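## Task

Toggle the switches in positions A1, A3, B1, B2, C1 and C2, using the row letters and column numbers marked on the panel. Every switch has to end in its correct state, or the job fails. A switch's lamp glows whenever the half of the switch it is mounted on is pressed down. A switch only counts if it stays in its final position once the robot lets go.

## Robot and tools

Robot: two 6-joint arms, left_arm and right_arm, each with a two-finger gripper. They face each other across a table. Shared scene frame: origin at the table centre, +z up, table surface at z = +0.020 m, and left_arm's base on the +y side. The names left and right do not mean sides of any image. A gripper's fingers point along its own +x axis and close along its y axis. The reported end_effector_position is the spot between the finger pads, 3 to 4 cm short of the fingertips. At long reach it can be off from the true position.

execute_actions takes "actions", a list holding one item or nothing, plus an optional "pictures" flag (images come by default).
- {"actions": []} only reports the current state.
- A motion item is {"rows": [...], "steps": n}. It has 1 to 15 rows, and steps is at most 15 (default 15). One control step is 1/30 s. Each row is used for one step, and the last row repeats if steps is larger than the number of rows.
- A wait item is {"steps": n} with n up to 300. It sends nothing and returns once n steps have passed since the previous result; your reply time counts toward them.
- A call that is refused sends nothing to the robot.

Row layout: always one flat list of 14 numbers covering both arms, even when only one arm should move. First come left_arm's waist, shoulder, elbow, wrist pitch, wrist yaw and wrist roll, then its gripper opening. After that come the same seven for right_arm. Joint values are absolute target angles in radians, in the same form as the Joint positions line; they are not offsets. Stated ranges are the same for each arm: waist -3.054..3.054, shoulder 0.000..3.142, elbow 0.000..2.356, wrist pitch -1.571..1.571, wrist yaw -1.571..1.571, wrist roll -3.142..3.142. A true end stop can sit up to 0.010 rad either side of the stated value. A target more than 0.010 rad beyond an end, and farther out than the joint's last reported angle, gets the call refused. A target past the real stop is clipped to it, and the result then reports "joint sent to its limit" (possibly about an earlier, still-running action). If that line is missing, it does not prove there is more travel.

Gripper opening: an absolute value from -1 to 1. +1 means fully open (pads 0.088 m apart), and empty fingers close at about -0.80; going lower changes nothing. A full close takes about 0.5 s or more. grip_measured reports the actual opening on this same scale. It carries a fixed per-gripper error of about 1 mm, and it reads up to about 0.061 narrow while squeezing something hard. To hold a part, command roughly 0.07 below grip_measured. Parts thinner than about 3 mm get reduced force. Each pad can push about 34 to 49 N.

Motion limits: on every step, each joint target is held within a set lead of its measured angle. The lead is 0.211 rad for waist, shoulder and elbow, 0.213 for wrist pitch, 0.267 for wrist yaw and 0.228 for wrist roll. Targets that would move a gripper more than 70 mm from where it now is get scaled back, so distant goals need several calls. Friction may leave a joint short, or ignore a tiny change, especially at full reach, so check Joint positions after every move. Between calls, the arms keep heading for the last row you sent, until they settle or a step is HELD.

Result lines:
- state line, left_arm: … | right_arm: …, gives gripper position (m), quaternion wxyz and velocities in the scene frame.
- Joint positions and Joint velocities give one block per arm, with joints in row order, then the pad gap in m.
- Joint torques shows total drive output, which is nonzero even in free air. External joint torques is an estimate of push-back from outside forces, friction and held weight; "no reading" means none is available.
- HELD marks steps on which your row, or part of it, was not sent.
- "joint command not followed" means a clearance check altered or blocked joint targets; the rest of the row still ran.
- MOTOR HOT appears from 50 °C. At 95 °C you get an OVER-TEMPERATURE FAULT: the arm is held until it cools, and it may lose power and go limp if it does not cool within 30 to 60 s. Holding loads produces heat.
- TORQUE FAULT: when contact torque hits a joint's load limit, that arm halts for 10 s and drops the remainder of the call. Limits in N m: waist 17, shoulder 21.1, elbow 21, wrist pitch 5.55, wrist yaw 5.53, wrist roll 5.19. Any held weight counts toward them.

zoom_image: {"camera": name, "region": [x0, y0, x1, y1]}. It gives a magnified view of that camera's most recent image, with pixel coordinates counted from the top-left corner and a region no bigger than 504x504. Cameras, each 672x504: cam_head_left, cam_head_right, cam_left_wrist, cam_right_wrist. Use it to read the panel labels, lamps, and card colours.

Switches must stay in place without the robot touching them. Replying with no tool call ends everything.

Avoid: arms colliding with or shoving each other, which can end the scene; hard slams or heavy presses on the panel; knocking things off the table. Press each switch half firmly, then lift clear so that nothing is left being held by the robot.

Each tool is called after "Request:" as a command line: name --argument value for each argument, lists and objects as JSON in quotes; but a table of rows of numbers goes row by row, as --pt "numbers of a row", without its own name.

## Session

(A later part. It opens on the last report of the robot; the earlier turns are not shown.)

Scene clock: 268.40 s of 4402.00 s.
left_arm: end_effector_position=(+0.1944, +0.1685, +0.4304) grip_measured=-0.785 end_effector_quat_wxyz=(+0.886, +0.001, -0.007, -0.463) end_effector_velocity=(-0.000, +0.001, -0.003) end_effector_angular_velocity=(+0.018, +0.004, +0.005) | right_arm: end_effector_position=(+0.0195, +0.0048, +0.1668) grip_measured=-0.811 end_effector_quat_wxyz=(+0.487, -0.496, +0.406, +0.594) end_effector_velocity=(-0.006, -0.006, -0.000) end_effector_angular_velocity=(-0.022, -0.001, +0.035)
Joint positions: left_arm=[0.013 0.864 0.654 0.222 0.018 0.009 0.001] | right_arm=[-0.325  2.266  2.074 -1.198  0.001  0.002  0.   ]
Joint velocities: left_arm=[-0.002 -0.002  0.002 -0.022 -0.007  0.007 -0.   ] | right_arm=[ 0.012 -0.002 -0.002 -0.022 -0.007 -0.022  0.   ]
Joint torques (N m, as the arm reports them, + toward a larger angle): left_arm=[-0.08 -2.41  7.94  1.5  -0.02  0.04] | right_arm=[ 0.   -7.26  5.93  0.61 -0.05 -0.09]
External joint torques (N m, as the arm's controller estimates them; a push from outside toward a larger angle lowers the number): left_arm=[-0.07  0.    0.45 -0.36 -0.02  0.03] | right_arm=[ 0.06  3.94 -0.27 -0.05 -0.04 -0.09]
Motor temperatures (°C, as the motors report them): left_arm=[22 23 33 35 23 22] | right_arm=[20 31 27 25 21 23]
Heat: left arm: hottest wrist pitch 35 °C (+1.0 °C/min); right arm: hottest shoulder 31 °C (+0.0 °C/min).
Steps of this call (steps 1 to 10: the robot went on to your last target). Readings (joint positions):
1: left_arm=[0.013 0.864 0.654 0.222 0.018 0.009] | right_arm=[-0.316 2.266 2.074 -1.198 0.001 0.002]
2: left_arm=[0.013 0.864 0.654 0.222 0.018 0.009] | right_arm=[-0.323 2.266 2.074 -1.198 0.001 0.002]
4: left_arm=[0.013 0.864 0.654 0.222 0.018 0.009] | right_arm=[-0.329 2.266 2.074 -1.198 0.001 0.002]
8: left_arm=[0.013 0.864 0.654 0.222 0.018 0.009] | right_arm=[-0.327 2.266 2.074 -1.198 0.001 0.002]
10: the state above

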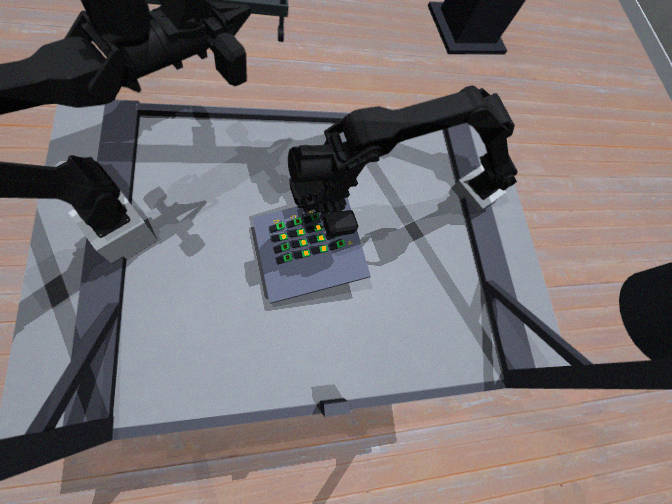

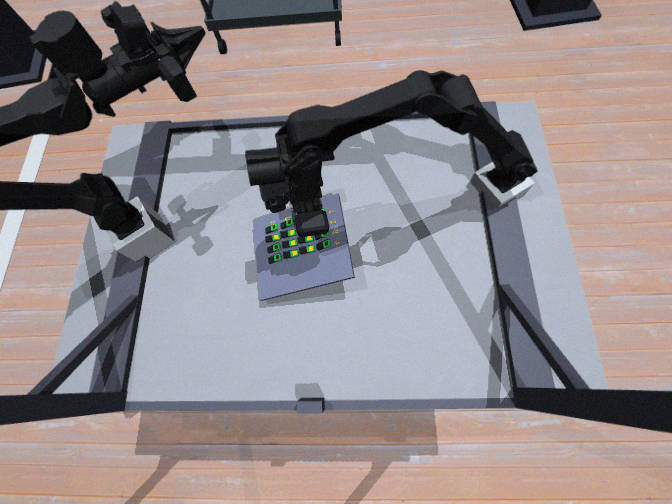

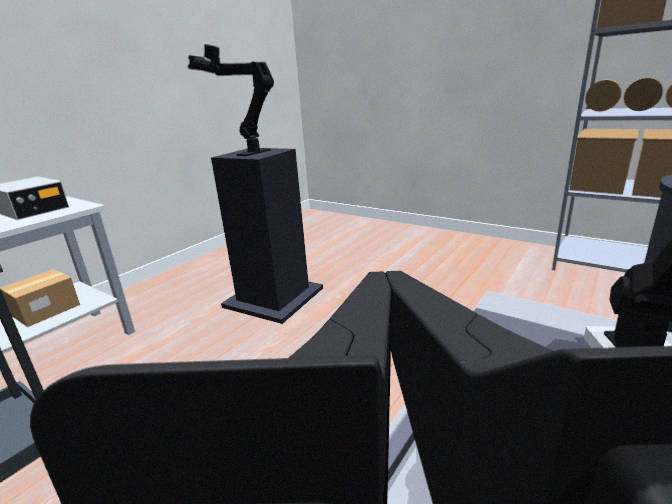

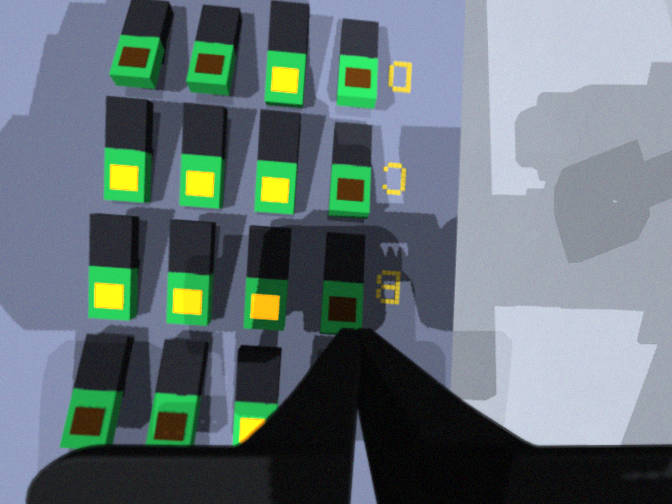

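Request:
execute_actions --actions '[{"rows":[[0.013,0.864,0.654,0.222,0.018,0.009,-0.9,-0.312,2.29,2.07,-1.2,0,0,-0.9],[0.013,0.864,0.654,0.222,0.018,0.009,-0.9,-0.312,2.3,2.07,-1.2,0,0,-0.9],[0.013,0.864,0.654,0.222,0.018,0.009,-0.9,-0.312,2.31,2.07,-1.2,0,0,-0.9],[0.013,0.864,0.654,0.222,0.018,0.009,-0.9,-0.312,2.32,2.07,-1.2,0,0,-0.9],[0.013,0.864,0.654,0.222,0.018,0.009,-0.9,-0.312,2.325,2.07,-1.2,0,0,-0.9],[0.013,0.864,0.654,0.222,0.018,0.009,-0.9,-0.312,2.33,2.07,-1.2,0,0,-0.9],[0.013,0.864,0.654,0.222,0.018,0.009,-0.9,-0.312,2.34,2.065,-1.2,0,0,-0.9],[0.013,0.864,0.654,0.222,0.018,0.009,-0.9,-0.312,2.35,2.06,-1.2,0,0,-0.9],[0.013,0.864,0.654,0.222,0.018,0.009,-0.9,-0.312,2.36,2.055,-1.2,0,0,-0.9],[0.013,0.864,0.654,0.222,0.018,0.009,-0.9,-0.312,2.37,2.05,-1.2,0,0,-0.9],[0.013,0.864,0.654,0.222,0.018,0.009,-0.9,-0.312,2.38,2.05,-1.2,0,0,-0.9]]}]'

Scene clock: 283.00 s of 4402.00 s.
left_arm: end_effector_position=(+0.1944, +0.1685, +0.4304) grip_measured=-0.785 end_effector_quat_wxyz=(+0.886, +0.001, -0.007, -0.463) end_effector_velocity=(-0.001, -0.000, +0.000) end_effector_angular_velocity=(-0.002, +0.008, -0.000) | right_arm: end_effector_position=(+0.0146, +0.0020, +0.1371) grip_measured=-0.811 end_effector_quat_wxyz=(+0.470, -0.518, +0.419, +0.580) end_effector_velocity=(+0.001, -0.016, -0.021) end_effector_angular_velocity=(-0.109, -0.017, +0.011)
Joint positions: left_arm=[0.013 0.864 0.654 0.222 0.018 0.009 0.001] | right_arm=[-0.314  2.329  2.071 -1.2    0.001  0.002  0.   ]
Joint velocities: left_arm=[-0.007 -0.002  0.002 -0.007 -0.007 -0.007 -0.   ] | right_arm=[ 0.002  0.042 -0.002 -0.066 -0.007 -0.007  0.   ]
Joint torques (N m, as the arm reports them, + toward a larger angle): left_arm=[-0.06 -2.44  7.97  1.49 -0.02  0.05] | right_arm=[ 0.14 -5.02  3.94  0.64 -0.04 -0.09]
External joint torques (N m, as the arm's controller estimates them; a push from outside toward a larger angle lowers the number): left_arm=[-0.03 -0.07  0.5  -0.36 -0.02  0.04] | right_arm=[ 0.06  5.93 -1.76  0.13 -0.03 -0.09]
Motor temperatures (°C, as the motors report them): left_arm=[22 23 34 35 23 22] | right_arm=[20 33 28 25 21 23]
Heat: left arm: hottest wrist pitch 35 °C (+1.0 °C/min); right arm: hottest shoulder 33 °C (+3.0 °C/min).
Steps of this call (steps 1 to 30: the robot went on to your last target; steps 31 to 90: nothing new was sent; then 11.10 s passed at rest; steps 91 to 105: all 15 steps of this action). Readings (joint positions):
91: left_arm=[0.013 0.864 0.654 0.222 0.018 0.009] | right_arm=[-0.325 2.266 2.074 -1.198 0.001 0.002]
92: left_arm=[0.013 0.864 0.654 0.222 0.018 0.009] | right_arm=[-0.324 2.268 2.074 -1.198 0.001 0.002]
94: left_arm=[0.013 0.864 0.654 0.222 0.018 0.009] | right_arm=[-0.320 2.274 2.074 -1.198 0.001 0.002]
98: left_arm=[0.013 0.864 0.654 0.222 0.018 0.009] | right_arm=[-0.314 2.303 2.074 -1.198 0.001 0.002]
105: the state above

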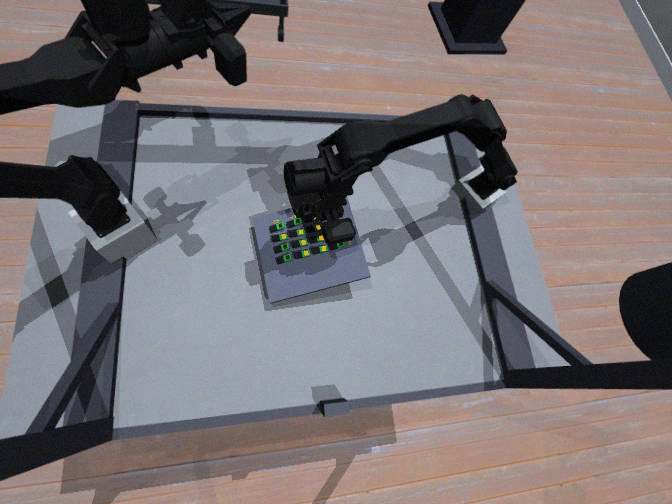

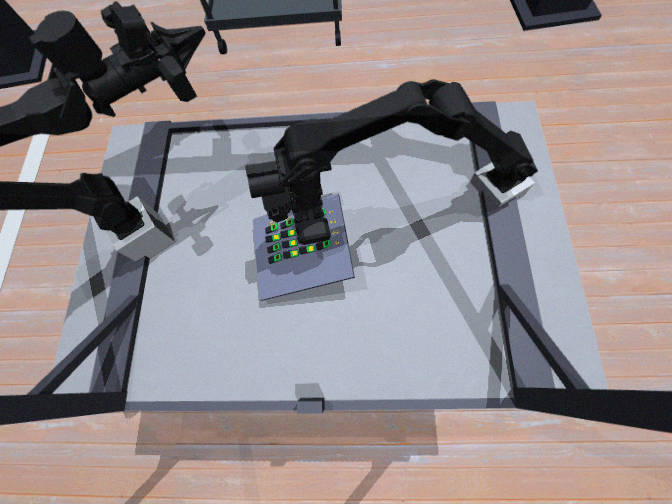

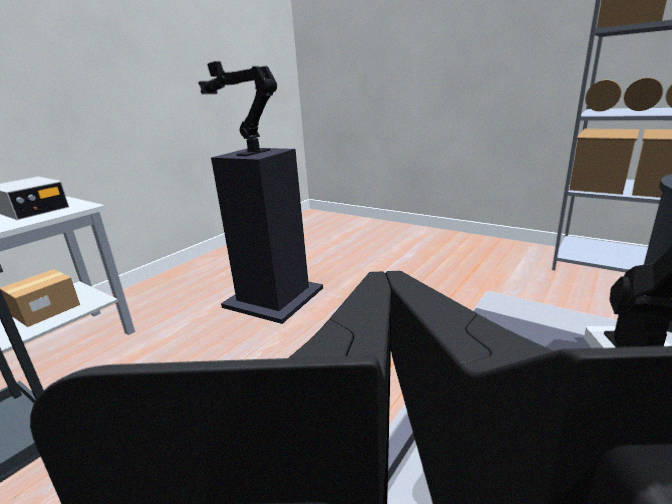

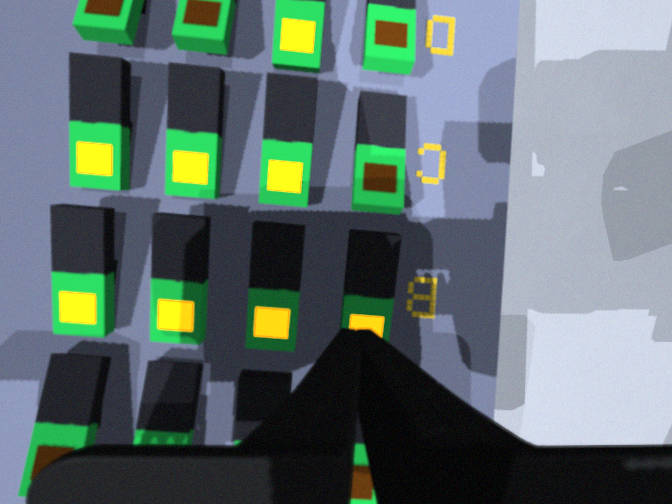

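Request:
execute_actions --actions '[{"rows":[[0.013,0.864,0.654,0.222,0.018,0.009,-0.9,-0.314,2.3,2.07,-1.2,0,0,-0.9],[0.013,0.864,0.654,0.222,0.018,0.009,-0.9,-0.314,2.25,2.07,-1.2,0,0,-0.9],[0.013,0.864,0.654,0.222,0.018,0.009,-0.9,-0.314,2.25,2.07,-1.2,0,0,-0.9],[0.013,0.864,0.654,0.222,0.018,0.009,-0.9,-0.314,2.25,2.07,-1.2,0,0,-0.9],[0.013,0.864,0.654,0.222,0.018,0.009,-0.9,-0.314,2.25,2.07,-1.2,0,0,-0.9],[0.013,0.864,0.654,0.222,0.018,0.009,-0.9,-0.314,2.25,2.07,-1.2,0,0,-0.9],[0.013,0.864,0.654,0.222,0.018,0.009,-0.9,-0.314,2.25,2.07,-1.17,0,0,-0.9],[0.013,0.864,0.654,0.222,0.018,0.009,-0.9,-0.32,2.26,2.07,-1.14,0,0,-0.9],[0.013,0.864,0.654,0.222,0.018,0.009,-0.9,-0.326,2.27,2.07,-1.11,0,0,-0.9],[0.013,0.864,0.654,0.222,0.018,0.009,-0.9,-0.326,2.28,2.07,-1.08,0,0,-0.9],[0.013,0.864,0.654,0.222,0.018,0.009,-0.9,-0.326,2.29,2.07,-1.05,0,0,-0.9],[0.013,0.864,0.654,0.222,0.018,0.009,-0.9,-0.326,2.305,2.07,-1.035,0,0,-0.9]]}]' --pictures false

Request:
execute_actions --actions '[{"steps":10}]'

Scene clock: 304.47 s of 4402.00 s.
left_arm: end_effector_position=(+0.1944, +0.1685, +0.4304) grip_measured=-0.785 end_effector_quat_wxyz=(+0.886, +0.001, -0.007, -0.463) end_effector_velocity=(-0.001, -0.000, -0.002) end_effector_angular_velocity=(+0.002, +0.010, -0.000) | right_arm: end_effector_position=(+0.0125, +0.0333, +0.1678) grip_measured=-0.811 end_effector_quat_wxyz=(+0.511, -0.458, +0.374, +0.625) end_effector_velocity=(+0.013, +0.037, -0.026) end_effector_angular_velocity=(+0.089, +0.013, -0.046)
Joint positions: left_arm=[0.013 0.864 0.654 0.222 0.018 0.009 0.001] | right_arm=[-0.323  2.279  2.072 -1.058  0.001  0.002  0.   ]
Joint velocities: left_arm=[-0.007 -0.002 -0.002 -0.007 -0.007 -0.007 -0.   ] | right_arm=[-0.037  0.071 -0.007  0.168  0.007  0.007  0.   ]
Joint torques (N m, as the arm reports them, + toward a larger angle): left_arm=[-0.09 -2.39  7.97  1.5  -0.02  0.05] | right_arm=[ 0.02 -7.74  6.29  1.05 -0.04 -0.09]
External joint torques (N m, as the arm's controller estimates them; a push from outside toward a larger angle lowers the number): left_arm=[-0.07  0.    0.52 -0.35 -0.02  0.04] | right_arm=[-0.06  3.98 -0.14  0.2  -0.03 -0.09]
Motor temperatures (°C, as the motors report them): left_arm=[22 23 34 35 23 22] | right_arm=[20 31 27 25 21 23]
Heat: left arm: hottest wrist pitch 35 °C (+1.0 °C/min); right arm: hottest shoulder 31 °C (+1.0 °C/min).
Steps of this call (steps 1 to 15: the robot went on to your last target; steps 16 to 90: nothing new was sent; then 17.97 s passed at rest; steps 91 to 105: all 15 steps of this action). Readings (joint positions):
91: left_arm=[0.013 0.864 0.654 0.222 0.018 0.009] | right_arm=[-0.314 2.327 2.072 -1.200 0.001 0.002]
92: left_arm=[0.013 0.864 0.654 0.222 0.018 0.009] | right_arm=[-0.314 2.318 2.072 -1.199 0.001 0.002]
94: left_arm=[0.013 0.864 0.654 0.222 0.018 0.009] | right_arm=[-0.314 2.306 2.072 -1.200 0.001 0.002]
98: left_arm=[0.013 0.864 0.654 0.222 0.018 0.009] | right_arm=[-0.314 2.275 2.072 -1.189 0.001 0.002]
105: the state above

Scene clock: 304.80 s of 4402.00 s.
left_arm: end_effector_position=(+0.1944, +0.1685, +0.4304) grip_measured=-0.785 end_effector_quat_wxyz=(+0.886, +0.001, -0.007, -0.463) end_effector_velocity=(+0.002, +0.002, -0.004) end_effector_angular_velocity=(-0.011, +0.037, +0.019) | right_arm: end_effector_position=(+0.0124, +0.0378, +0.1664) grip_measured=-0.811 end_effector_quat_wxyz=(+0.514, -0.453, +0.370, +0.628) end_effector_velocity=(-0.000, +0.001, +0.001) end_effector_angular_velocity=(+0.006, +0.006, +0.007)
Joint positions: left_arm=[0.013 0.864 0.654 0.222 0.018 0.009 0.001] | right_arm=[-0.324  2.284  2.072 -1.037  0.001  0.002  0.   ]
Joint velocities: left_arm=[-0.002 -0.002 -0.007 -0.007 -0.022 -0.037 -0.   ] | right_arm=[-0.002 -0.002 -0.002  0.007 -0.007 -0.007  0.   ]
Joint torques (N m, as the arm reports them, + toward a larger angle): left_arm=[-0.09 -2.44  7.92  1.5  -0.02  0.04] | right_arm=[-0.13 -7.63  6.22  1.12 -0.04 -0.09]
External joint torques (N m, as the arm's controller estimates them; a push from outside toward a larger angle lowers the number): left_arm=[-0.09 -0.13  0.56 -0.33 -0.02  0.03] | right_arm=[-0.12  3.97 -0.26  0.2  -0.04 -0.09]
Motor temperatures (°C, as the motors report them): left_arm=[22 23 34 35 23 22] | right_arm=[20 31 27 26 21 23]
Heat: left arm: hottest wrist pitch 35 °C (+0.0 °C/min); right arm: hottest shoulder 31 °C (+1.0 °C/min).
Steps of this call (steps 1 to 10: the robot went on to your last target). Readings (joint positions):
1: left_arm=[0.013 0.864 0.654 0.222 0.018 0.009] | right_arm=[-0.323 2.281 2.072 -1.053 0.001 0.002]
2: left_arm=[0.013 0.864 0.654 0.222 0.018 0.009] | right_arm=[-0.324 2.282 2.072 -1.048 0.001 0.002]
4: left_arm=[0.013 0.864 0.654 0.222 0.018 0.009] | right_arm=[-0.324 2.284 2.072 -1.042 0.001 0.002]
8: left_arm=[0.013 0.864 0.654 0.222 0.018 0.009] | right_arm=[-0.324 2.284 2.072 -1.037 0.001 0.002]
10: the state above

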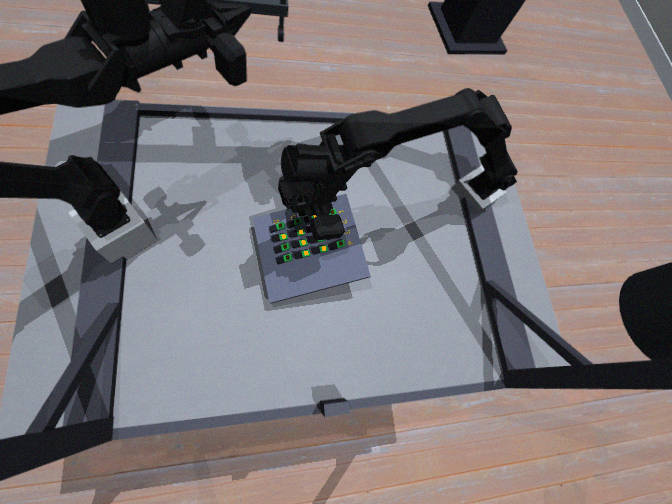

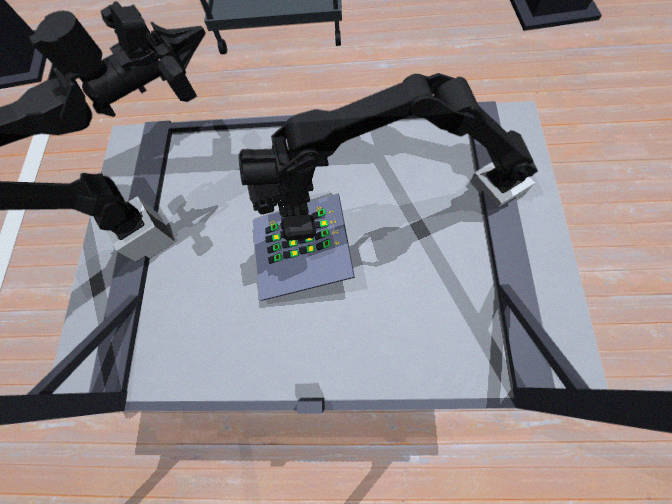

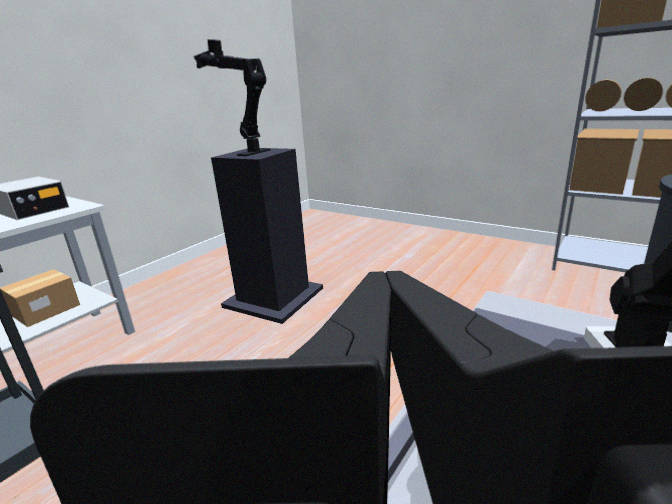

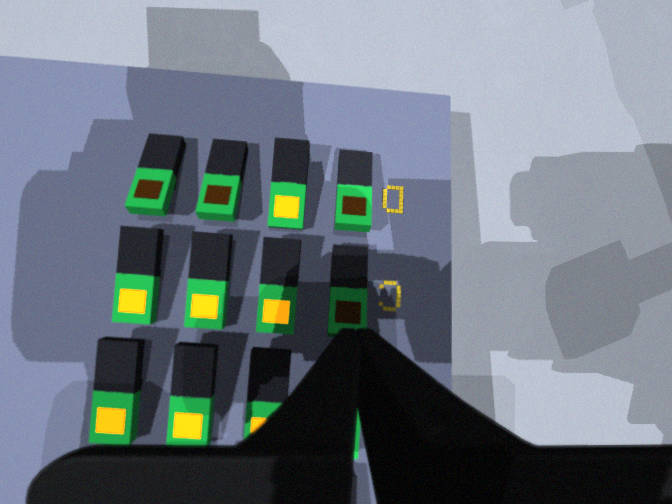

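Request:
execute_actions --actions '[{"rows":[[0.013,0.864,0.654,0.222,0.018,0.009,-0.9,-0.318,2.315,2.07,-1.02,0,0,-0.9],[0.013,0.864,0.654,0.222,0.018,0.009,-0.9,-0.318,2.325,2.07,-1.018,0,0,-0.9],[0.013,0.864,0.654,0.222,0.018,0.009,-0.9,-0.318,2.335,2.07,-1.018,0,0,-0.9],[0.013,0.864,0.654,0.222,0.018,0.009,-0.9,-0.318,2.345,2.07,-1.018,0,0,-0.9],[0.013,0.864,0.654,0.222,0.018,0.009,-0.9,-0.318,2.35,2.07,-1.018,0,0,-0.9],[0.013,0.864,0.654,0.222,0.018,0.009,-0.9,-0.318,2.355,2.07,-1.018,0,0,-0.9],[0.013,0.864,0.654,0.222,0.018,0.009,-0.9,-0.318,2.36,2.07,-1.018,0,0,-0.9],[0.013,0.864,0.654,0.222,0.018,0.009,-0.9,-0.318,2.37,2.065,-1.018,0,0,-0.9],[0.013,0.864,0.654,0.222,0.018,0.009,-0.9,-0.318,2.38,2.06,-1.018,0,0,-0.9],[0.013,0.864,0.654,0.222,0.018,0.009,-0.9,-0.318,2.39,2.055,-1.018,0,0,-0.9],[0.013,0.864,0.654,0.222,0.018,0.009,-0.9,-0.318,2.4,2.05,-1.018,0,0,-0.9],[0.013,0.864,0.654,0.222,0.018,0.009,-0.9,-0.318,2.41,2.05,-1.018,0,0,-0.9]]}]' --pictures false

Request:
execute_actions --actions '[{"steps":8}]'

Scene clock: 325.73 s of 4402.00 s.
left_arm: end_effector_position=(+0.1944, +0.1685, +0.4304) grip_measured=-0.785 end_effector_quat_wxyz=(+0.886, +0.001, -0.007, -0.463) end_effector_velocity=(-0.001, -0.002, -0.003) end_effector_angular_velocity=(+0.006, +0.013, -0.010) | right_arm: end_effector_position=(+0.0101, +0.0401, +0.1285) grip_measured=-0.811 end_effector_quat_wxyz=(+0.502, -0.471, +0.384, +0.615) end_effector_velocity=(+0.005, -0.014, -0.006) end_effector_angular_velocity=(-0.067, -0.027, +0.017)
Joint positions: left_arm=[0.013 0.864 0.654 0.222 0.018 0.009 0.001] | right_arm=[-0.321  2.363  2.071 -1.015  0.001  0.002  0.   ]
Joint velocities: left_arm=[-0.002  0.002 -0.002 -0.007  0.007 -0.007 -0.   ] | right_arm=[-0.002  0.002 -0.002 -0.066  0.007 -0.022  0.   ]
Joint torques (N m, as the arm reports them, + toward a larger angle): left_arm=[-0.05 -2.39  7.94  1.51 -0.01  0.04] | right_arm=[ 0.22 -5.81  4.3   0.76 -0.05 -0.09]
External joint torques (N m, as the arm's controller estimates them; a push from outside toward a larger angle lowers the number): left_arm=[-0.04  0.    0.44 -0.36 -0.02  0.03] | right_arm=[ 0.33  6.44 -2.28 -0.1  -0.05 -0.09]
Motor temperatures (°C, as the motors report them): left_arm=[22 23 34 36 23 22] | right_arm=[20 34 28 26 21 23]
Heat: left arm: hottest wrist pitch 36 °C (+1.0 °C/min); right arm: hottest shoulder 34 °C (+3.0 °C/min).
Steps of this call (steps 1 to 30: the robot went on to your last target; steps 31 to 90: nothing new was sent; then 17.43 s passed at rest; steps 91 to 105: all 15 steps of this action). Readings (joint positions):
91: left_arm=[0.013 0.864 0.654 0.222 0.018 0.009] | right_arm=[-0.324 2.285 2.072 -1.035 0.001 0.002]
92: left_arm=[0.013 0.864 0.654 0.222 0.018 0.009] | right_arm=[-0.324 2.287 2.072 -1.030 0.001 0.002]
94: left_arm=[0.013 0.864 0.654 0.222 0.018 0.009] | right_arm=[-0.323 2.296 2.072 -1.023 0.001 0.002]
98: left_arm=[0.013 0.864 0.654 0.222 0.018 0.009] | right_arm=[-0.322 2.326 2.072 -1.021 0.001 0.002]
105: the state above

Scene clock: 326.00 s of 4402.00 s.
left_arm: end_effector_position=(+0.1944, +0.1685, +0.4304) grip_measured=-0.785 end_effector_quat_wxyz=(+0.886, +0.001, -0.007, -0.463) end_effector_velocity=(-0.000, +0.002, +0.003) end_effector_angular_velocity=(-0.006, -0.013, +0.015) | right_arm: end_effector_position=(+0.0101, +0.0400, +0.1279) grip_measured=-0.811 end_effector_quat_wxyz=(+0.502, -0.472, +0.384, +0.615) end_effector_velocity=(+0.002, +0.002, +0.003) end_effector_angular_velocity=(+0.011, +0.008, +0.002)
Joint positions: left_arm=[0.013 0.864 0.654 0.222 0.018 0.009 0.001] | right_arm=[-0.321  2.364  2.071 -1.016  0.001  0.002  0.   ]
Joint velocities: left_arm=[-0.007 -0.007 -0.002  0.007 -0.022  0.007 -0.   ] | right_arm=[-0.007 -0.007 -0.002  0.007 -0.007 -0.007  0.   ]
Joint torques (N m, as the arm reports them, + toward a larger angle): left_arm=[-0.04 -2.44  7.95  1.49 -0.04  0.03] | right_arm=[ 0.23 -5.34  4.15  0.76 -0.04 -0.08]
External joint torques (N m, as the arm's controller estimates them; a push from outside toward a larger angle lowers the number): left_arm=[-0.04 -0.07  0.53 -0.35 -0.03  0.02] | right_arm=[ 0.4   6.72 -2.32 -0.08 -0.05 -0.09]
Motor temperatures (°C, as the motors report them): left_arm=[22 23 34 36 23 22] | right_arm=[20 34 28 26 21 23]
Heat: left arm: hottest wrist pitch 36 °C (+1.0 °C/min); right arm: hottest shoulder 34 °C (+3.0 °C/min).
Steps of this call (steps 1 to 8: the robot went on to your last target). Readings (joint positions):
1: left_arm=[0.013 0.864 0.654 0.222 0.018 0.009] | right_arm=[-0.321 2.363 2.071 -1.016 0.001 0.002]
2: left_arm=[0.013 0.864 0.654 0.222 0.018 0.009] | right_arm=[-0.321 2.363 2.071 -1.016 0.001 0.002]
4: left_arm=[0.013 0.864 0.654 0.222 0.018 0.009] | right_arm=[-0.321 2.364 2.071 -1.016 0.001 0.002]
8: the state above

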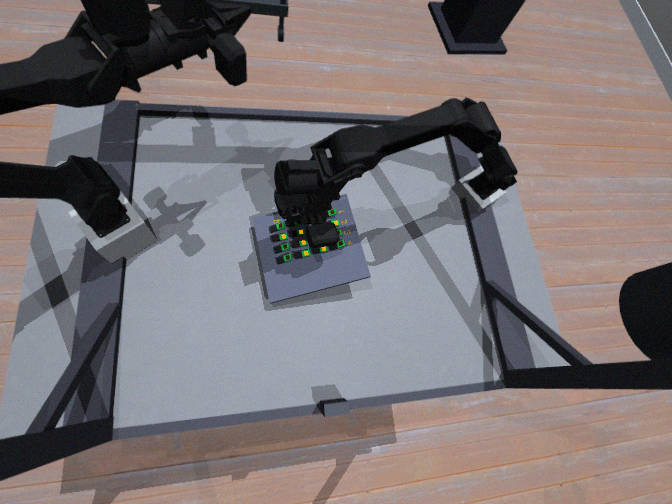

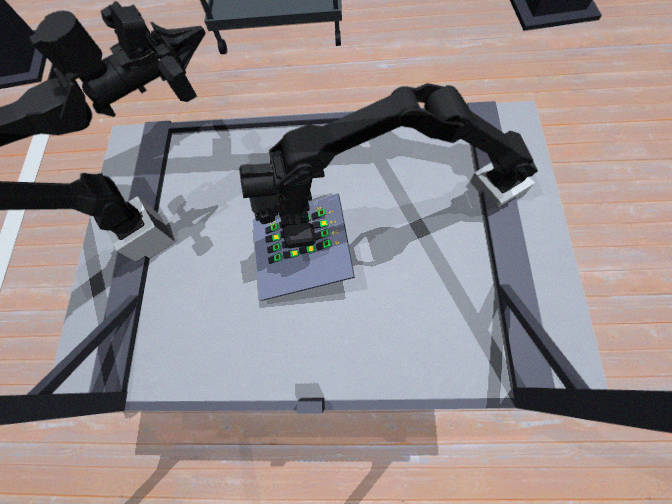

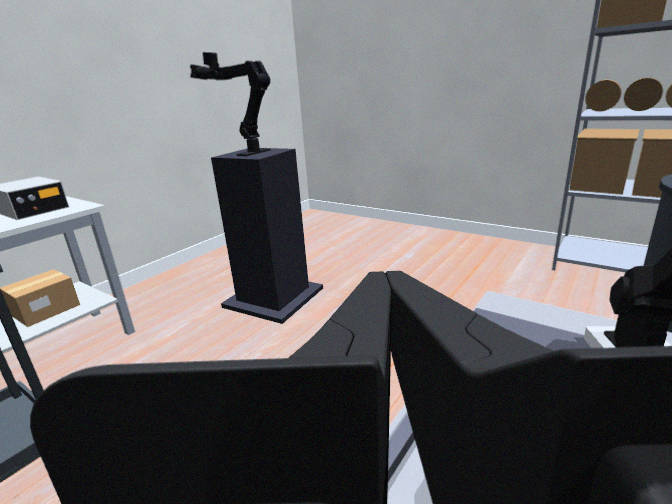

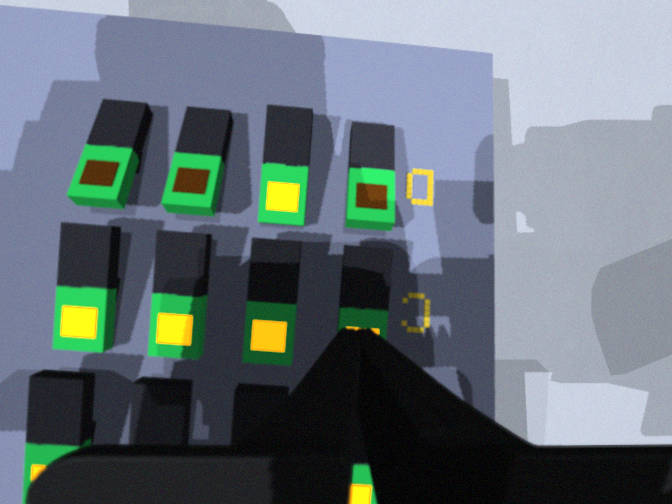

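Request:
execute_actions --actions '[{"rows":[[0.013,0.864,0.654,0.222,0.018,0.009,-0.9,-0.32,2.33,2.07,-1.018,0,0,-0.9],[0.013,0.864,0.654,0.222,0.018,0.009,-0.9,-0.32,2.28,2.075,-1.018,0,0,-0.9],[0.013,0.864,0.654,0.222,0.018,0.009,-0.9,-0.32,2.28,2.075,-1.018,0,0,-0.9],[0.013,0.864,0.654,0.222,0.018,0.009,-0.9,-0.32,2.28,2.075,-1.018,0,0,-0.9],[0.013,0.864,0.654,0.222,0.018,0.009,-0.9,-0.32,2.28,2.075,-1.018,0,0,-0.9],[0.013,0.864,0.654,0.222,0.018,0.009,-0.9,-0.32,2.28,2.075,-1.018,0,0,-0.9],[0.013,0.864,0.654,0.222,0.018,0.009,-0.9,-0.31,2.28,2.075,-1.0,0,0,-0.9],[0.013,0.864,0.654,0.222,0.018,0.009,-0.9,-0.3,2.29,2.075,-0.98,0,0,-0.9],[0.013,0.864,0.654,0.222,0.018,0.009,-0.9,-0.29,2.3,2.075,-0.96,0,0,-0.9],[0.013,0.864,0.654,0.222,0.018,0.009,-0.9,-0.28,2.31,2.075,-0.94,0,0,-0.9],[0.013,0.864,0.654,0.222,0.018,0.009,-0.9,-0.275,2.32,2.075,-0.928,0,0,-0.9],[0.013,0.864,0.654,0.222,0.018,0.009,-0.9,-0.275,2.335,2.075,-0.928,0,0,-0.9]]}]' --pictures false

Request:
execute_actions --actions '[{"steps":10}]'

Scene clock: 339.83 s of 4402.00 s.
left_arm: end_effector_position=(+0.1944, +0.1685, +0.4304) grip_measured=-0.785 end_effector_quat_wxyz=(+0.886, +0.001, -0.007, -0.463) end_effector_velocity=(-0.002, -0.001, -0.002) end_effector_angular_velocity=(+0.002, +0.010, -0.010) | right_arm: end_effector_position=(-0.0150, +0.0527, +0.1638) grip_measured=-0.811 end_effector_quat_wxyz=(+0.514, -0.435, +0.340, +0.657) end_effector_velocity=(-0.093, -0.001, -0.035) end_effector_angular_velocity=(+0.012, +0.041, +0.166)
Joint positions: left_arm=[0.013 0.864 0.654 0.222 0.018 0.009 0.001] | right_arm=[-0.28   2.307  2.076 -0.939  0.001  0.002  0.   ]
Joint velocities: left_arm=[-0.002 -0.002 -0.002 -0.007  0.007 -0.007 -0.   ] | right_arm=[ 0.159  0.085 -0.002  0.11  -0.037  0.007  0.   ]
Joint torques (N m, as the arm reports them, + toward a larger angle): left_arm=[-0.07 -2.38  7.9   1.5  -0.01  0.05] | right_arm=[-0.73 -7.81  6.5   1.19 -0.05 -0.08]
External joint torques (N m, as the arm's controller estimates them; a push from outside toward a larger angle lowers the number): left_arm=[-0.06 -0.01  0.43 -0.35 -0.02  0.04] | right_arm=[ 0.1   4.26 -0.18  0.18 -0.09 -0.09]
Motor temperatures (°C, as the motors report them): left_arm=[22 23 34 36 23 22] | right_arm=[20 33 28 26 21 23]
Heat: left arm: hottest wrist pitch 36 °C (+1.0 °C/min); right arm: hottest shoulder 33 °C (+0.0 °C/min).
Steps of this call (steps 1 to 15: the robot went on to your last target; steps 16 to 90: nothing new was sent; then 10.33 s passed at rest; steps 91 to 105: all 15 steps of this action). Readings (joint positions):
91: left_arm=[0.013 0.864 0.654 0.222 0.018 0.009] | right_arm=[-0.321 2.360 2.071 -1.016 0.001 0.002]
92: left_arm=[0.013 0.864 0.654 0.222 0.018 0.009] | right_arm=[-0.321 2.352 2.071 -1.015 0.001 0.002]
94: left_arm=[0.013 0.864 0.654 0.222 0.018 0.009] | right_arm=[-0.321 2.340 2.071 -1.018 0.001 0.002]
98: left_arm=[0.013 0.864 0.654 0.222 0.018 0.009] | right_arm=[-0.320 2.305 2.071 -1.011 0.001 0.002]
105: the state above

Scene clock: 340.17 s of 4402.00 s.
left_arm: end_effector_position=(+0.1944, +0.1685, +0.4304) grip_measured=-0.785 end_effector_quat_wxyz=(+0.886, +0.001, -0.007, -0.463) end_effector_velocity=(-0.001, -0.000, -0.002) end_effector_angular_velocity=(+0.002, +0.010, -0.000) | right_arm: end_effector_position=(-0.0191, +0.0538, +0.1608) grip_measured=-0.811 end_effector_quat_wxyz=(+0.512, -0.435, +0.338, +0.659) end_effector_velocity=(+0.001, -0.002, -0.000) end_effector_angular_velocity=(-0.009, +0.007, -0.006)
Joint positions: left_arm=[0.013 0.864 0.654 0.222 0.018 0.009 0.001] | right_arm=[-0.273  2.314  2.076 -0.929  0.001  0.002  0.   ]
Joint velocities: left_arm=[-0.007 -0.002 -0.002 -0.007 -0.007 -0.007 -0.   ] | right_arm=[-0.002 -0.002 -0.002 -0.007 -0.007  0.007  0.   ]
Joint torques (N m, as the arm reports them, + toward a larger angle): left_arm=[-0.06 -2.43  7.92  1.5  -0.02  0.05] | right_arm=[-0.08 -7.92  6.29  1.23 -0.04 -0.08]
External joint torques (N m, as the arm's controller estimates them; a push from outside toward a larger angle lowers the number): left_arm=[-0.05 -0.04  0.46 -0.35 -0.02  0.04] | right_arm=[-0.08  3.98 -0.33  0.18 -0.04 -0.09]
Motor temperatures (°C, as the motors report them): left_arm=[22 23 34 36 23 22] | right_arm=[20 33 28 26 21 23]
Heat: left arm: hottest wrist pitch 36 °C (+1.0 °C/min); right arm: hottest shoulder 33 °C (+0.0 °C/min).
Steps of this call (steps 1 to 10: the robot went on to your last target). Readings (joint positions):
1: left_arm=[0.013 0.864 0.654 0.222 0.018 0.009] | right_arm=[-0.275 2.309 2.076 -0.936 0.001 0.002]
2: left_arm=[0.013 0.864 0.654 0.222 0.018 0.009] | right_arm=[-0.272 2.311 2.076 -0.935 0.001 0.002]
4: left_arm=[0.013 0.864 0.654 0.222 0.018 0.009] | right_arm=[-0.271 2.314 2.076 -0.932 0.001 0.002]
8: left_arm=[0.013 0.864 0.654 0.222 0.018 0.009] | right_arm=[-0.272 2.314 2.076 -0.929 0.001 0.002]
10: the state above

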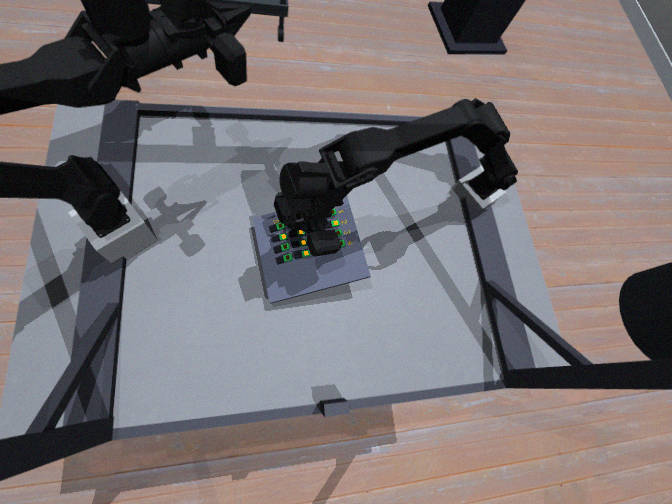

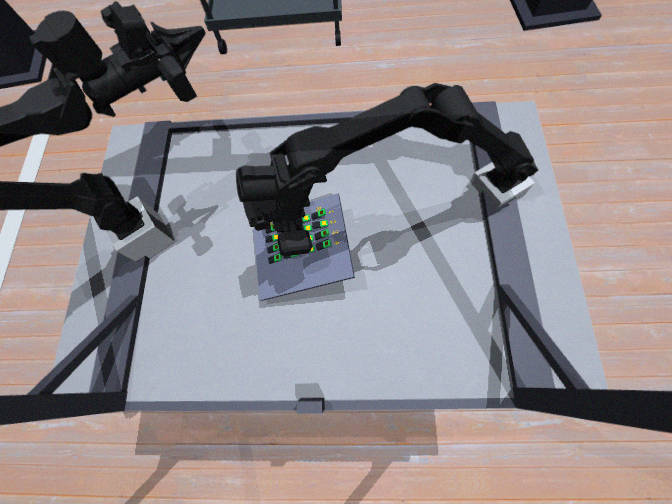

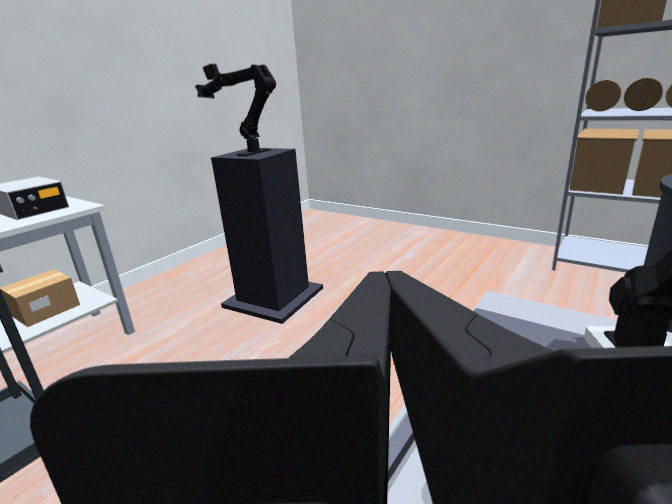

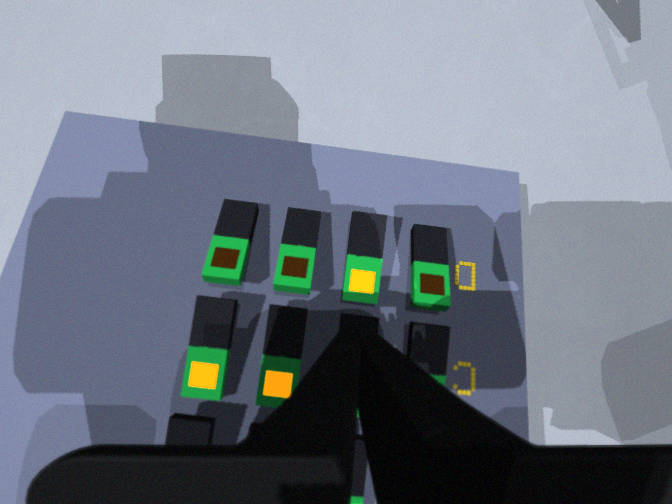

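Request:
execute_actions --actions '[{"rows":[[0.013,0.864,0.654,0.222,0.018,0.009,-0.9,-0.275,2.345,2.075,-0.928,0,0,-0.9],[0.013,0.864,0.654,0.222,0.018,0.009,-0.9,-0.275,2.355,2.075,-0.928,0,0,-0.9],[0.013,0.864,0.654,0.222,0.018,0.009,-0.9,-0.275,2.365,2.075,-0.928,0,0,-0.9],[0.013,0.864,0.654,0.222,0.018,0.009,-0.9,-0.275,2.372,2.075,-0.928,0,0,-0.9],[0.013,0.864,0.654,0.222,0.018,0.009,-0.9,-0.275,2.378,2.075,-0.928,0,0,-0.9],[0.013,0.864,0.654,0.222,0.018,0.009,-0.9,-0.275,2.385,2.075,-0.928,0,0,-0.9],[0.013,0.864,0.654,0.222,0.018,0.009,-0.9,-0.275,2.39,2.07,-0.928,0,0,-0.9],[0.013,0.864,0.654,0.222,0.018,0.009,-0.9,-0.275,2.4,2.065,-0.928,0,0,-0.9],[0.013,0.864,0.654,0.222,0.018,0.009,-0.9,-0.275,2.41,2.06,-0.928,0,0,-0.9],[0.013,0.864,0.654,0.222,0.018,0.009,-0.9,-0.275,2.42,2.055,-0.928,0,0,-0.9],[0.013,0.864,0.654,0.222,0.018,0.009,-0.9,-0.275,2.43,2.055,-0.928,0,0,-0.9],[0.013,0.864,0.654,0.222,0.018,0.009,-0.9,-0.275,2.44,2.055,-0.928,0,0,-0.9]]}]' --pictures false

Request:
execute_actions --actions '[{"steps":8}]' --pictures false

Request:
execute_actions --actions '[{"rows":[[0.013,0.864,0.654,0.222,0.018,0.009,-0.9,-0.275,2.36,2.07,-0.928,0,0,-0.9],[0.013,0.864,0.654,0.222,0.018,0.009,-0.9,-0.275,2.3,2.07,-0.928,0,0,-0.9],[0.013,0.864,0.654,0.222,0.018,0.009,-0.9,-0.275,2.27,2.07,-0.928,0,0,-0.9],[0.013,0.864,0.654,0.222,0.018,0.009,-0.9,-0.275,2.25,2.07,-0.928,0,0,-0.9],[0.013,0.864,0.654,0.222,0.018,0.009,-0.9,-0.275,2.2,2.07,-0.95,0,0,-0.9],[0.013,0.864,0.654,0.222,0.018,0.009,-0.9,-0.275,2.2,2.07,-0.95,0,0,-0.9],[0.013,0.864,0.654,0.222,0.018,0.009,-0.9,-0.275,2.15,2.0,-0.97,0,0,-0.9],[0.013,0.864,0.654,0.222,0.018,0.009,-0.9,-0.275,2.05,1.9,-1.0,0,0,-0.9],[0.013,0.864,0.654,0.222,0.018,0.009,-0.9,-0.275,1.95,1.8,-1.05,0,0,-0.9],[0.013,0.864,0.654,0.222,0.018,0.009,-0.9,-0.3,1.7,1.62,-1.15,0,0,-0.9]]}]' --pictures false

Request:
execute_actions --actions '[{"steps":20}]'

Scene clock: 366.43 s of 4402.00 s.
left_arm: end_effector_position=(+0.1944, +0.1685, +0.4304) grip_measured=-0.785 end_effector_quat_wxyz=(+0.886, +0.001, -0.007, -0.463) end_effector_velocity=(-0.000, +0.001, -0.002) end_effector_angular_velocity=(+0.002, +0.010, +0.005) | right_arm: end_effector_position=(-0.0189, +0.0532, +0.1242) grip_measured=-0.811 end_effector_quat_wxyz=(+0.500, -0.457, +0.354, +0.644) end_effector_velocity=(+0.003, -0.001, -0.003) end_effector_angular_velocity=(-0.008, -0.017, +0.016)
Joint positions: left_arm=[0.013 0.864 0.654 0.222 0.018 0.009 0.001] | right_arm=[-0.273  2.386  2.075 -0.923  0.001  0.002  0.   ]
Joint velocities: left_arm=[-0.002 -0.002 -0.002 -0.007 -0.007 -0.007 -0.   ] | right_arm=[-0.002  0.002 -0.002 -0.007  0.007 -0.022  0.   ]
Joint torques (N m, as the arm reports them, + toward a larger angle): left_arm=[-0.1  -2.42  7.99  1.49 -0.02  0.03] | right_arm=[-0.29 -4.95  4.28  0.67 -0.03 -0.08]
External joint torques (N m, as the arm's controller estimates them; a push from outside toward a larger angle lowers the number): left_arm=[-0.08 -0.04  0.52 -0.36 -0.02  0.02] | right_arm=[-0.29  7.47 -2.42 -0.29 -0.02 -0.09]
Motor temperatures (°C, as the motors report them): left_arm=[22 23 35 36 23 22] | right_arm=[20 36 29 28 21 23]
Heat: left arm: hottest wrist pitch 36 °C (+1.0 °C/min); right arm: hottest shoulder 36 °C (+4.0 °C/min).
Steps of this call (steps 1 to 30: the robot went on to your last target; steps 31 to 90: nothing new was sent; then 22.77 s passed at rest; steps 91 to 105: all 15 steps of this action). Readings (joint positions):
91: left_arm=[0.013 0.864 0.654 0.222 0.018 0.009] | right_arm=[-0.273 2.315 2.076 -0.929 0.001 0.002]
92: left_arm=[0.013 0.864 0.654 0.222 0.018 0.009] | right_arm=[-0.273 2.317 2.076 -0.929 0.001 0.002]
94: left_arm=[0.013 0.864 0.654 0.222 0.018 0.009] | right_arm=[-0.273 2.325 2.076 -0.928 0.001 0.002]
98: left_arm=[0.013 0.864 0.654 0.222 0.018 0.009] | right_arm=[-0.273 2.355 2.076 -0.928 0.001 0.002]
105: the state above

Scene clock: 366.70 s of 4402.00 s.
left_arm: end_effector_position=(+0.1944, +0.1685, +0.4304) grip_measured=-0.785 end_effector_quat_wxyz=(+0.886, +0.001, -0.007, -0.463) end_effector_velocity=(+0.000, +0.001, -0.005) end_effector_angular_velocity=(+0.005, +0.031, +0.005) | right_arm: end_effector_position=(-0.0189, +0.0532, +0.1236) grip_measured=-0.811 end_effector_quat_wxyz=(+0.500, -0.457, +0.355, +0.644) end_effector_velocity=(+0.001, -0.005, -0.004) end_effector_angular_velocity=(-0.027, -0.002, +0.007)
Joint positions: left_arm=[0.013 0.864 0.654 0.222 0.018 0.009 0.001] | right_arm=[-0.273  2.387  2.075 -0.923  0.001  0.002  0.   ]
Joint velocities: left_arm=[-0.002 -0.002 -0.002 -0.022 -0.007 -0.022  0.   ] | right_arm=[-0.002  0.002 -0.002 -0.022 -0.007 -0.007  0.   ]
Joint torques (N m, as the arm reports them, + toward a larger angle): left_arm=[-0.09 -2.39  7.97  1.5  -0.02  0.04] | right_arm=[-0.17 -4.7   4.32  0.64 -0.04 -0.09]
External joint torques (N m, as the arm's controller estimates them; a push from outside toward a larger angle lowers the number): left_arm=[-0.12 -0.04  0.53 -0.35 -0.02  0.04] | right_arm=[-0.17  7.45 -2.14 -0.28 -0.04 -0.09]
Motor temperatures (°C, as the motors report them): left_arm=[22 23 35 36 23 22] | right_arm=[20 36 29 28 21 23]
Heat: left arm: hottest wrist pitch 36 °C (+1.0 °C/min); right arm: hottest shoulder 36 °C (+4.0 °C/min).
Steps of this call (steps 1 to 8: the robot went on to your last target). Readings (joint positions):
1: left_arm=[0.013 0.864 0.654 0.222 0.018 0.009] | right_arm=[-0.273 2.386 2.075 -0.923 0.001 0.002]
2: left_arm=[0.013 0.864 0.654 0.222 0.018 0.009] | right_arm=[-0.273 2.387 2.075 -0.923 0.001 0.002]
4: left_arm=[0.013 0.864 0.654 0.222 0.018 0.009] | right_arm=[-0.273 2.387 2.075 -0.923 0.001 0.002]
8: the state above

Scene clock: 367.20 s of 4402.00 s.
left_arm: end_effector_position=(+0.1944, +0.1685, +0.4304) grip_measured=-0.785 end_effector_quat_wxyz=(+0.886, +0.001, -0.007, -0.463) end_effector_velocity=(-0.001, -0.001, -0.000) end_effector_angular_velocity=(-0.006, +0.005, -0.000) | right_arm: end_effector_position=(+0.0199, -0.0628, +0.2310) grip_measured=-0.811 end_effector_quat_wxyz=(+0.499, -0.468, +0.371, +0.629) end_effector_velocity=(+0.145, -0.387, +0.178) end_effector_angular_velocity=(-0.175, -0.055, -0.106)
Joint positions: left_arm=[0.013 0.864 0.654 0.222 0.018 0.009 0.001] | right_arm=[-0.294  1.878  1.725 -1.125  0.001  0.002  0.   ]
Joint velocities: left_arm=[-0.007  0.002 -0.002  0.007 -0.007 -0.007 -0.   ] | right_arm=[-0.125 -1.453 -1.16  -0.476  0.007 -0.022  0.   ]
Joint torques (N m, as the arm reports them, + toward a larger angle): left_arm=[-0.01 -2.39  7.94  1.51 -0.02  0.04] | right_arm=[ 0.23 -8.62  6.49  1.43 -0.04 -0.08]
External joint torques (N m, as the arm's controller estimates them; a push from outside toward a larger angle lowers the number): left_arm=[-0.01 -0.1   0.55 -0.32 -0.02  0.03] | right_arm=[-0.25  1.34 -1.37 -0.05  0.   -0.08]
Motor temperatures (°C, as the motors report them): left_arm=[22 23 35 36 23 22] | right_arm=[20 36 29 28 21 23]
Heat: left arm: hottest wrist pitch 36 °C (+1.0 °C/min); right arm: hottest shoulder 36 °C (+4.1 °C/min).
Steps of this call (steps 1 to 15: all 15 steps of this action). Readings (joint positions):
1: left_arm=[0.013 0.864 0.654 0.222 0.018 0.009] | right_arm=[-0.273 2.384 2.076 -0.923 0.001 0.002]
2: left_arm=[0.013 0.864 0.654 0.222 0.018 0.009] | right_arm=[-0.273 2.375 2.076 -0.922 0.001 0.002]
4: left_arm=[0.013 0.864 0.654 0.222 0.018 0.009] | right_arm=[-0.273 2.354 2.072 -0.929 0.001 0.002]
8: left_arm=[0.013 0.864 0.654 0.222 0.018 0.009] | right_arm=[-0.273 2.247 2.038 -0.941 0.001 0.002]
15: the state above

Scene clock: 367.87 s of 4402.00 s.
left_arm: end_effector_position=(+0.1944, +0.1685, +0.4304) grip_measured=-0.785 end_effector_quat_wxyz=(+0.886, +0.001, -0.007, -0.463) end_effector_velocity=(+0.000, +0.001, -0.004) end_effector_angular_velocity=(+0.014, +0.001, +0.005) | right_arm: end_effector_position=(+0.0304, -0.0972, +0.2656) grip_measured=-0.811 end_effector_quat_wxyz=(+0.511, -0.448, +0.357, +0.640) end_effector_velocity=(+0.000, -0.003, +0.001) end_effector_angular_velocity=(-0.004, +0.009, -0.007)
Joint positions: left_arm=[0.013 0.864 0.654 0.222 0.018 0.009 0.001] | right_arm=[-0.3    1.703  1.631 -1.149  0.001  0.002  0.   ]
Joint velocities: left_arm=[-0.002 -0.002 -0.007 -0.007 -0.007  0.007 -0.   ] | right_arm=[-0.002 -0.007 -0.002 -0.007 -0.007  0.007  0.   ]
Joint torques (N m, as the arm reports them, + toward a larger angle): left_arm=[-0.07 -2.44  7.92  1.49 -0.01  0.05] | right_arm=[ 0.   -6.22  5.49  1.01 -0.05 -0.09]
External joint torques (N m, as the arm's controller estimates them; a push from outside toward a larger angle lowers the number): left_arm=[-0.07 -0.11  0.53 -0.35 -0.01  0.04] | right_arm=[ 0.    1.31 -0.96  0.06 -0.04 -0.09]
Motor temperatures (°C, as the motors report them): left_arm=[22 23 35 36 23 22] | right_arm=[20 36 29 28 21 23]
Heat: left arm: hottest wrist pitch 36 °C (+1.0 °C/min); right arm: hottest shoulder 36 °C (+4.1 °C/min).
Steps of this call (steps 1 to 20: the robot went on to your last target). Readings (joint positions):
1: left_arm=[0.013 0.864 0.654 0.222 0.018 0.009] | right_arm=[-0.297 1.835 1.691 -1.136 0.001 0.002]
2: left_arm=[0.013 0.864 0.654 0.222 0.018 0.009] | right_arm=[-0.299 1.798 1.670 -1.140 0.001 0.002]
4: left_arm=[0.013 0.864 0.654 0.222 0.018 0.009] | right_arm=[-0.300 1.744 1.654 -1.141 0.001 0.002]
8: left_arm=[0.013 0.864 0.654 0.222 0.018 0.009] | right_arm=[-0.300 1.703 1.646 -1.145 0.001 0.002]
20: the state above

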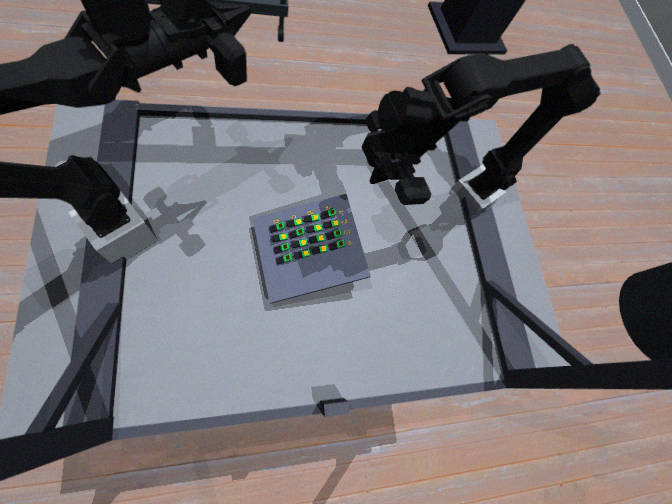

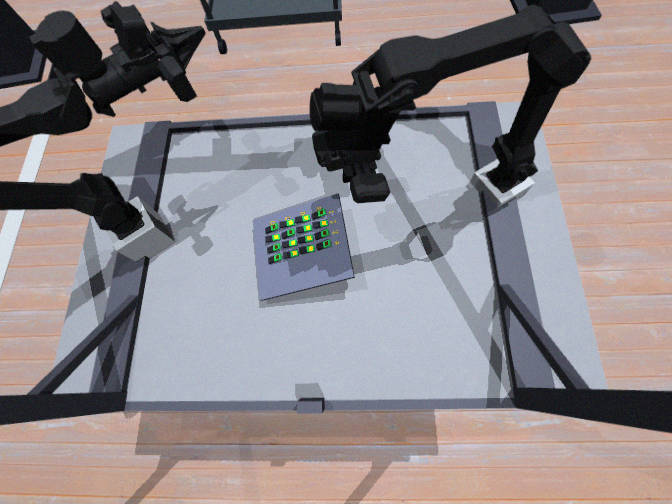

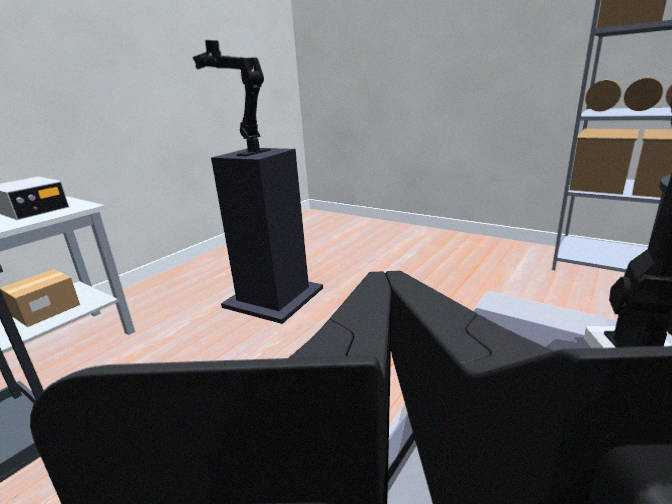

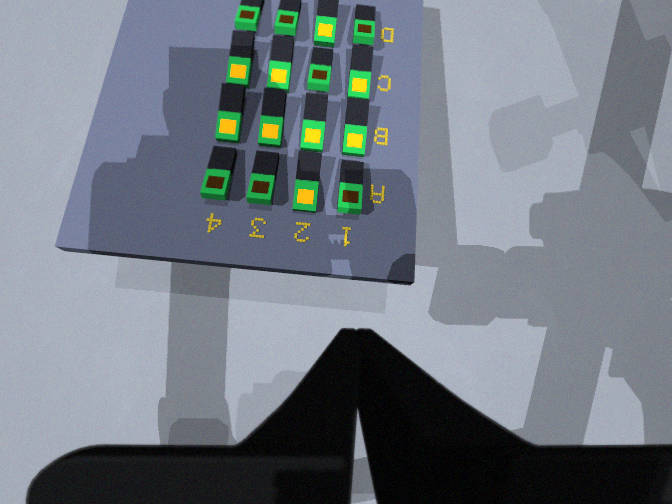

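All six flipped, others unchanged.

Request:
finished_scene --scene 1

The scene is finished: the task was done.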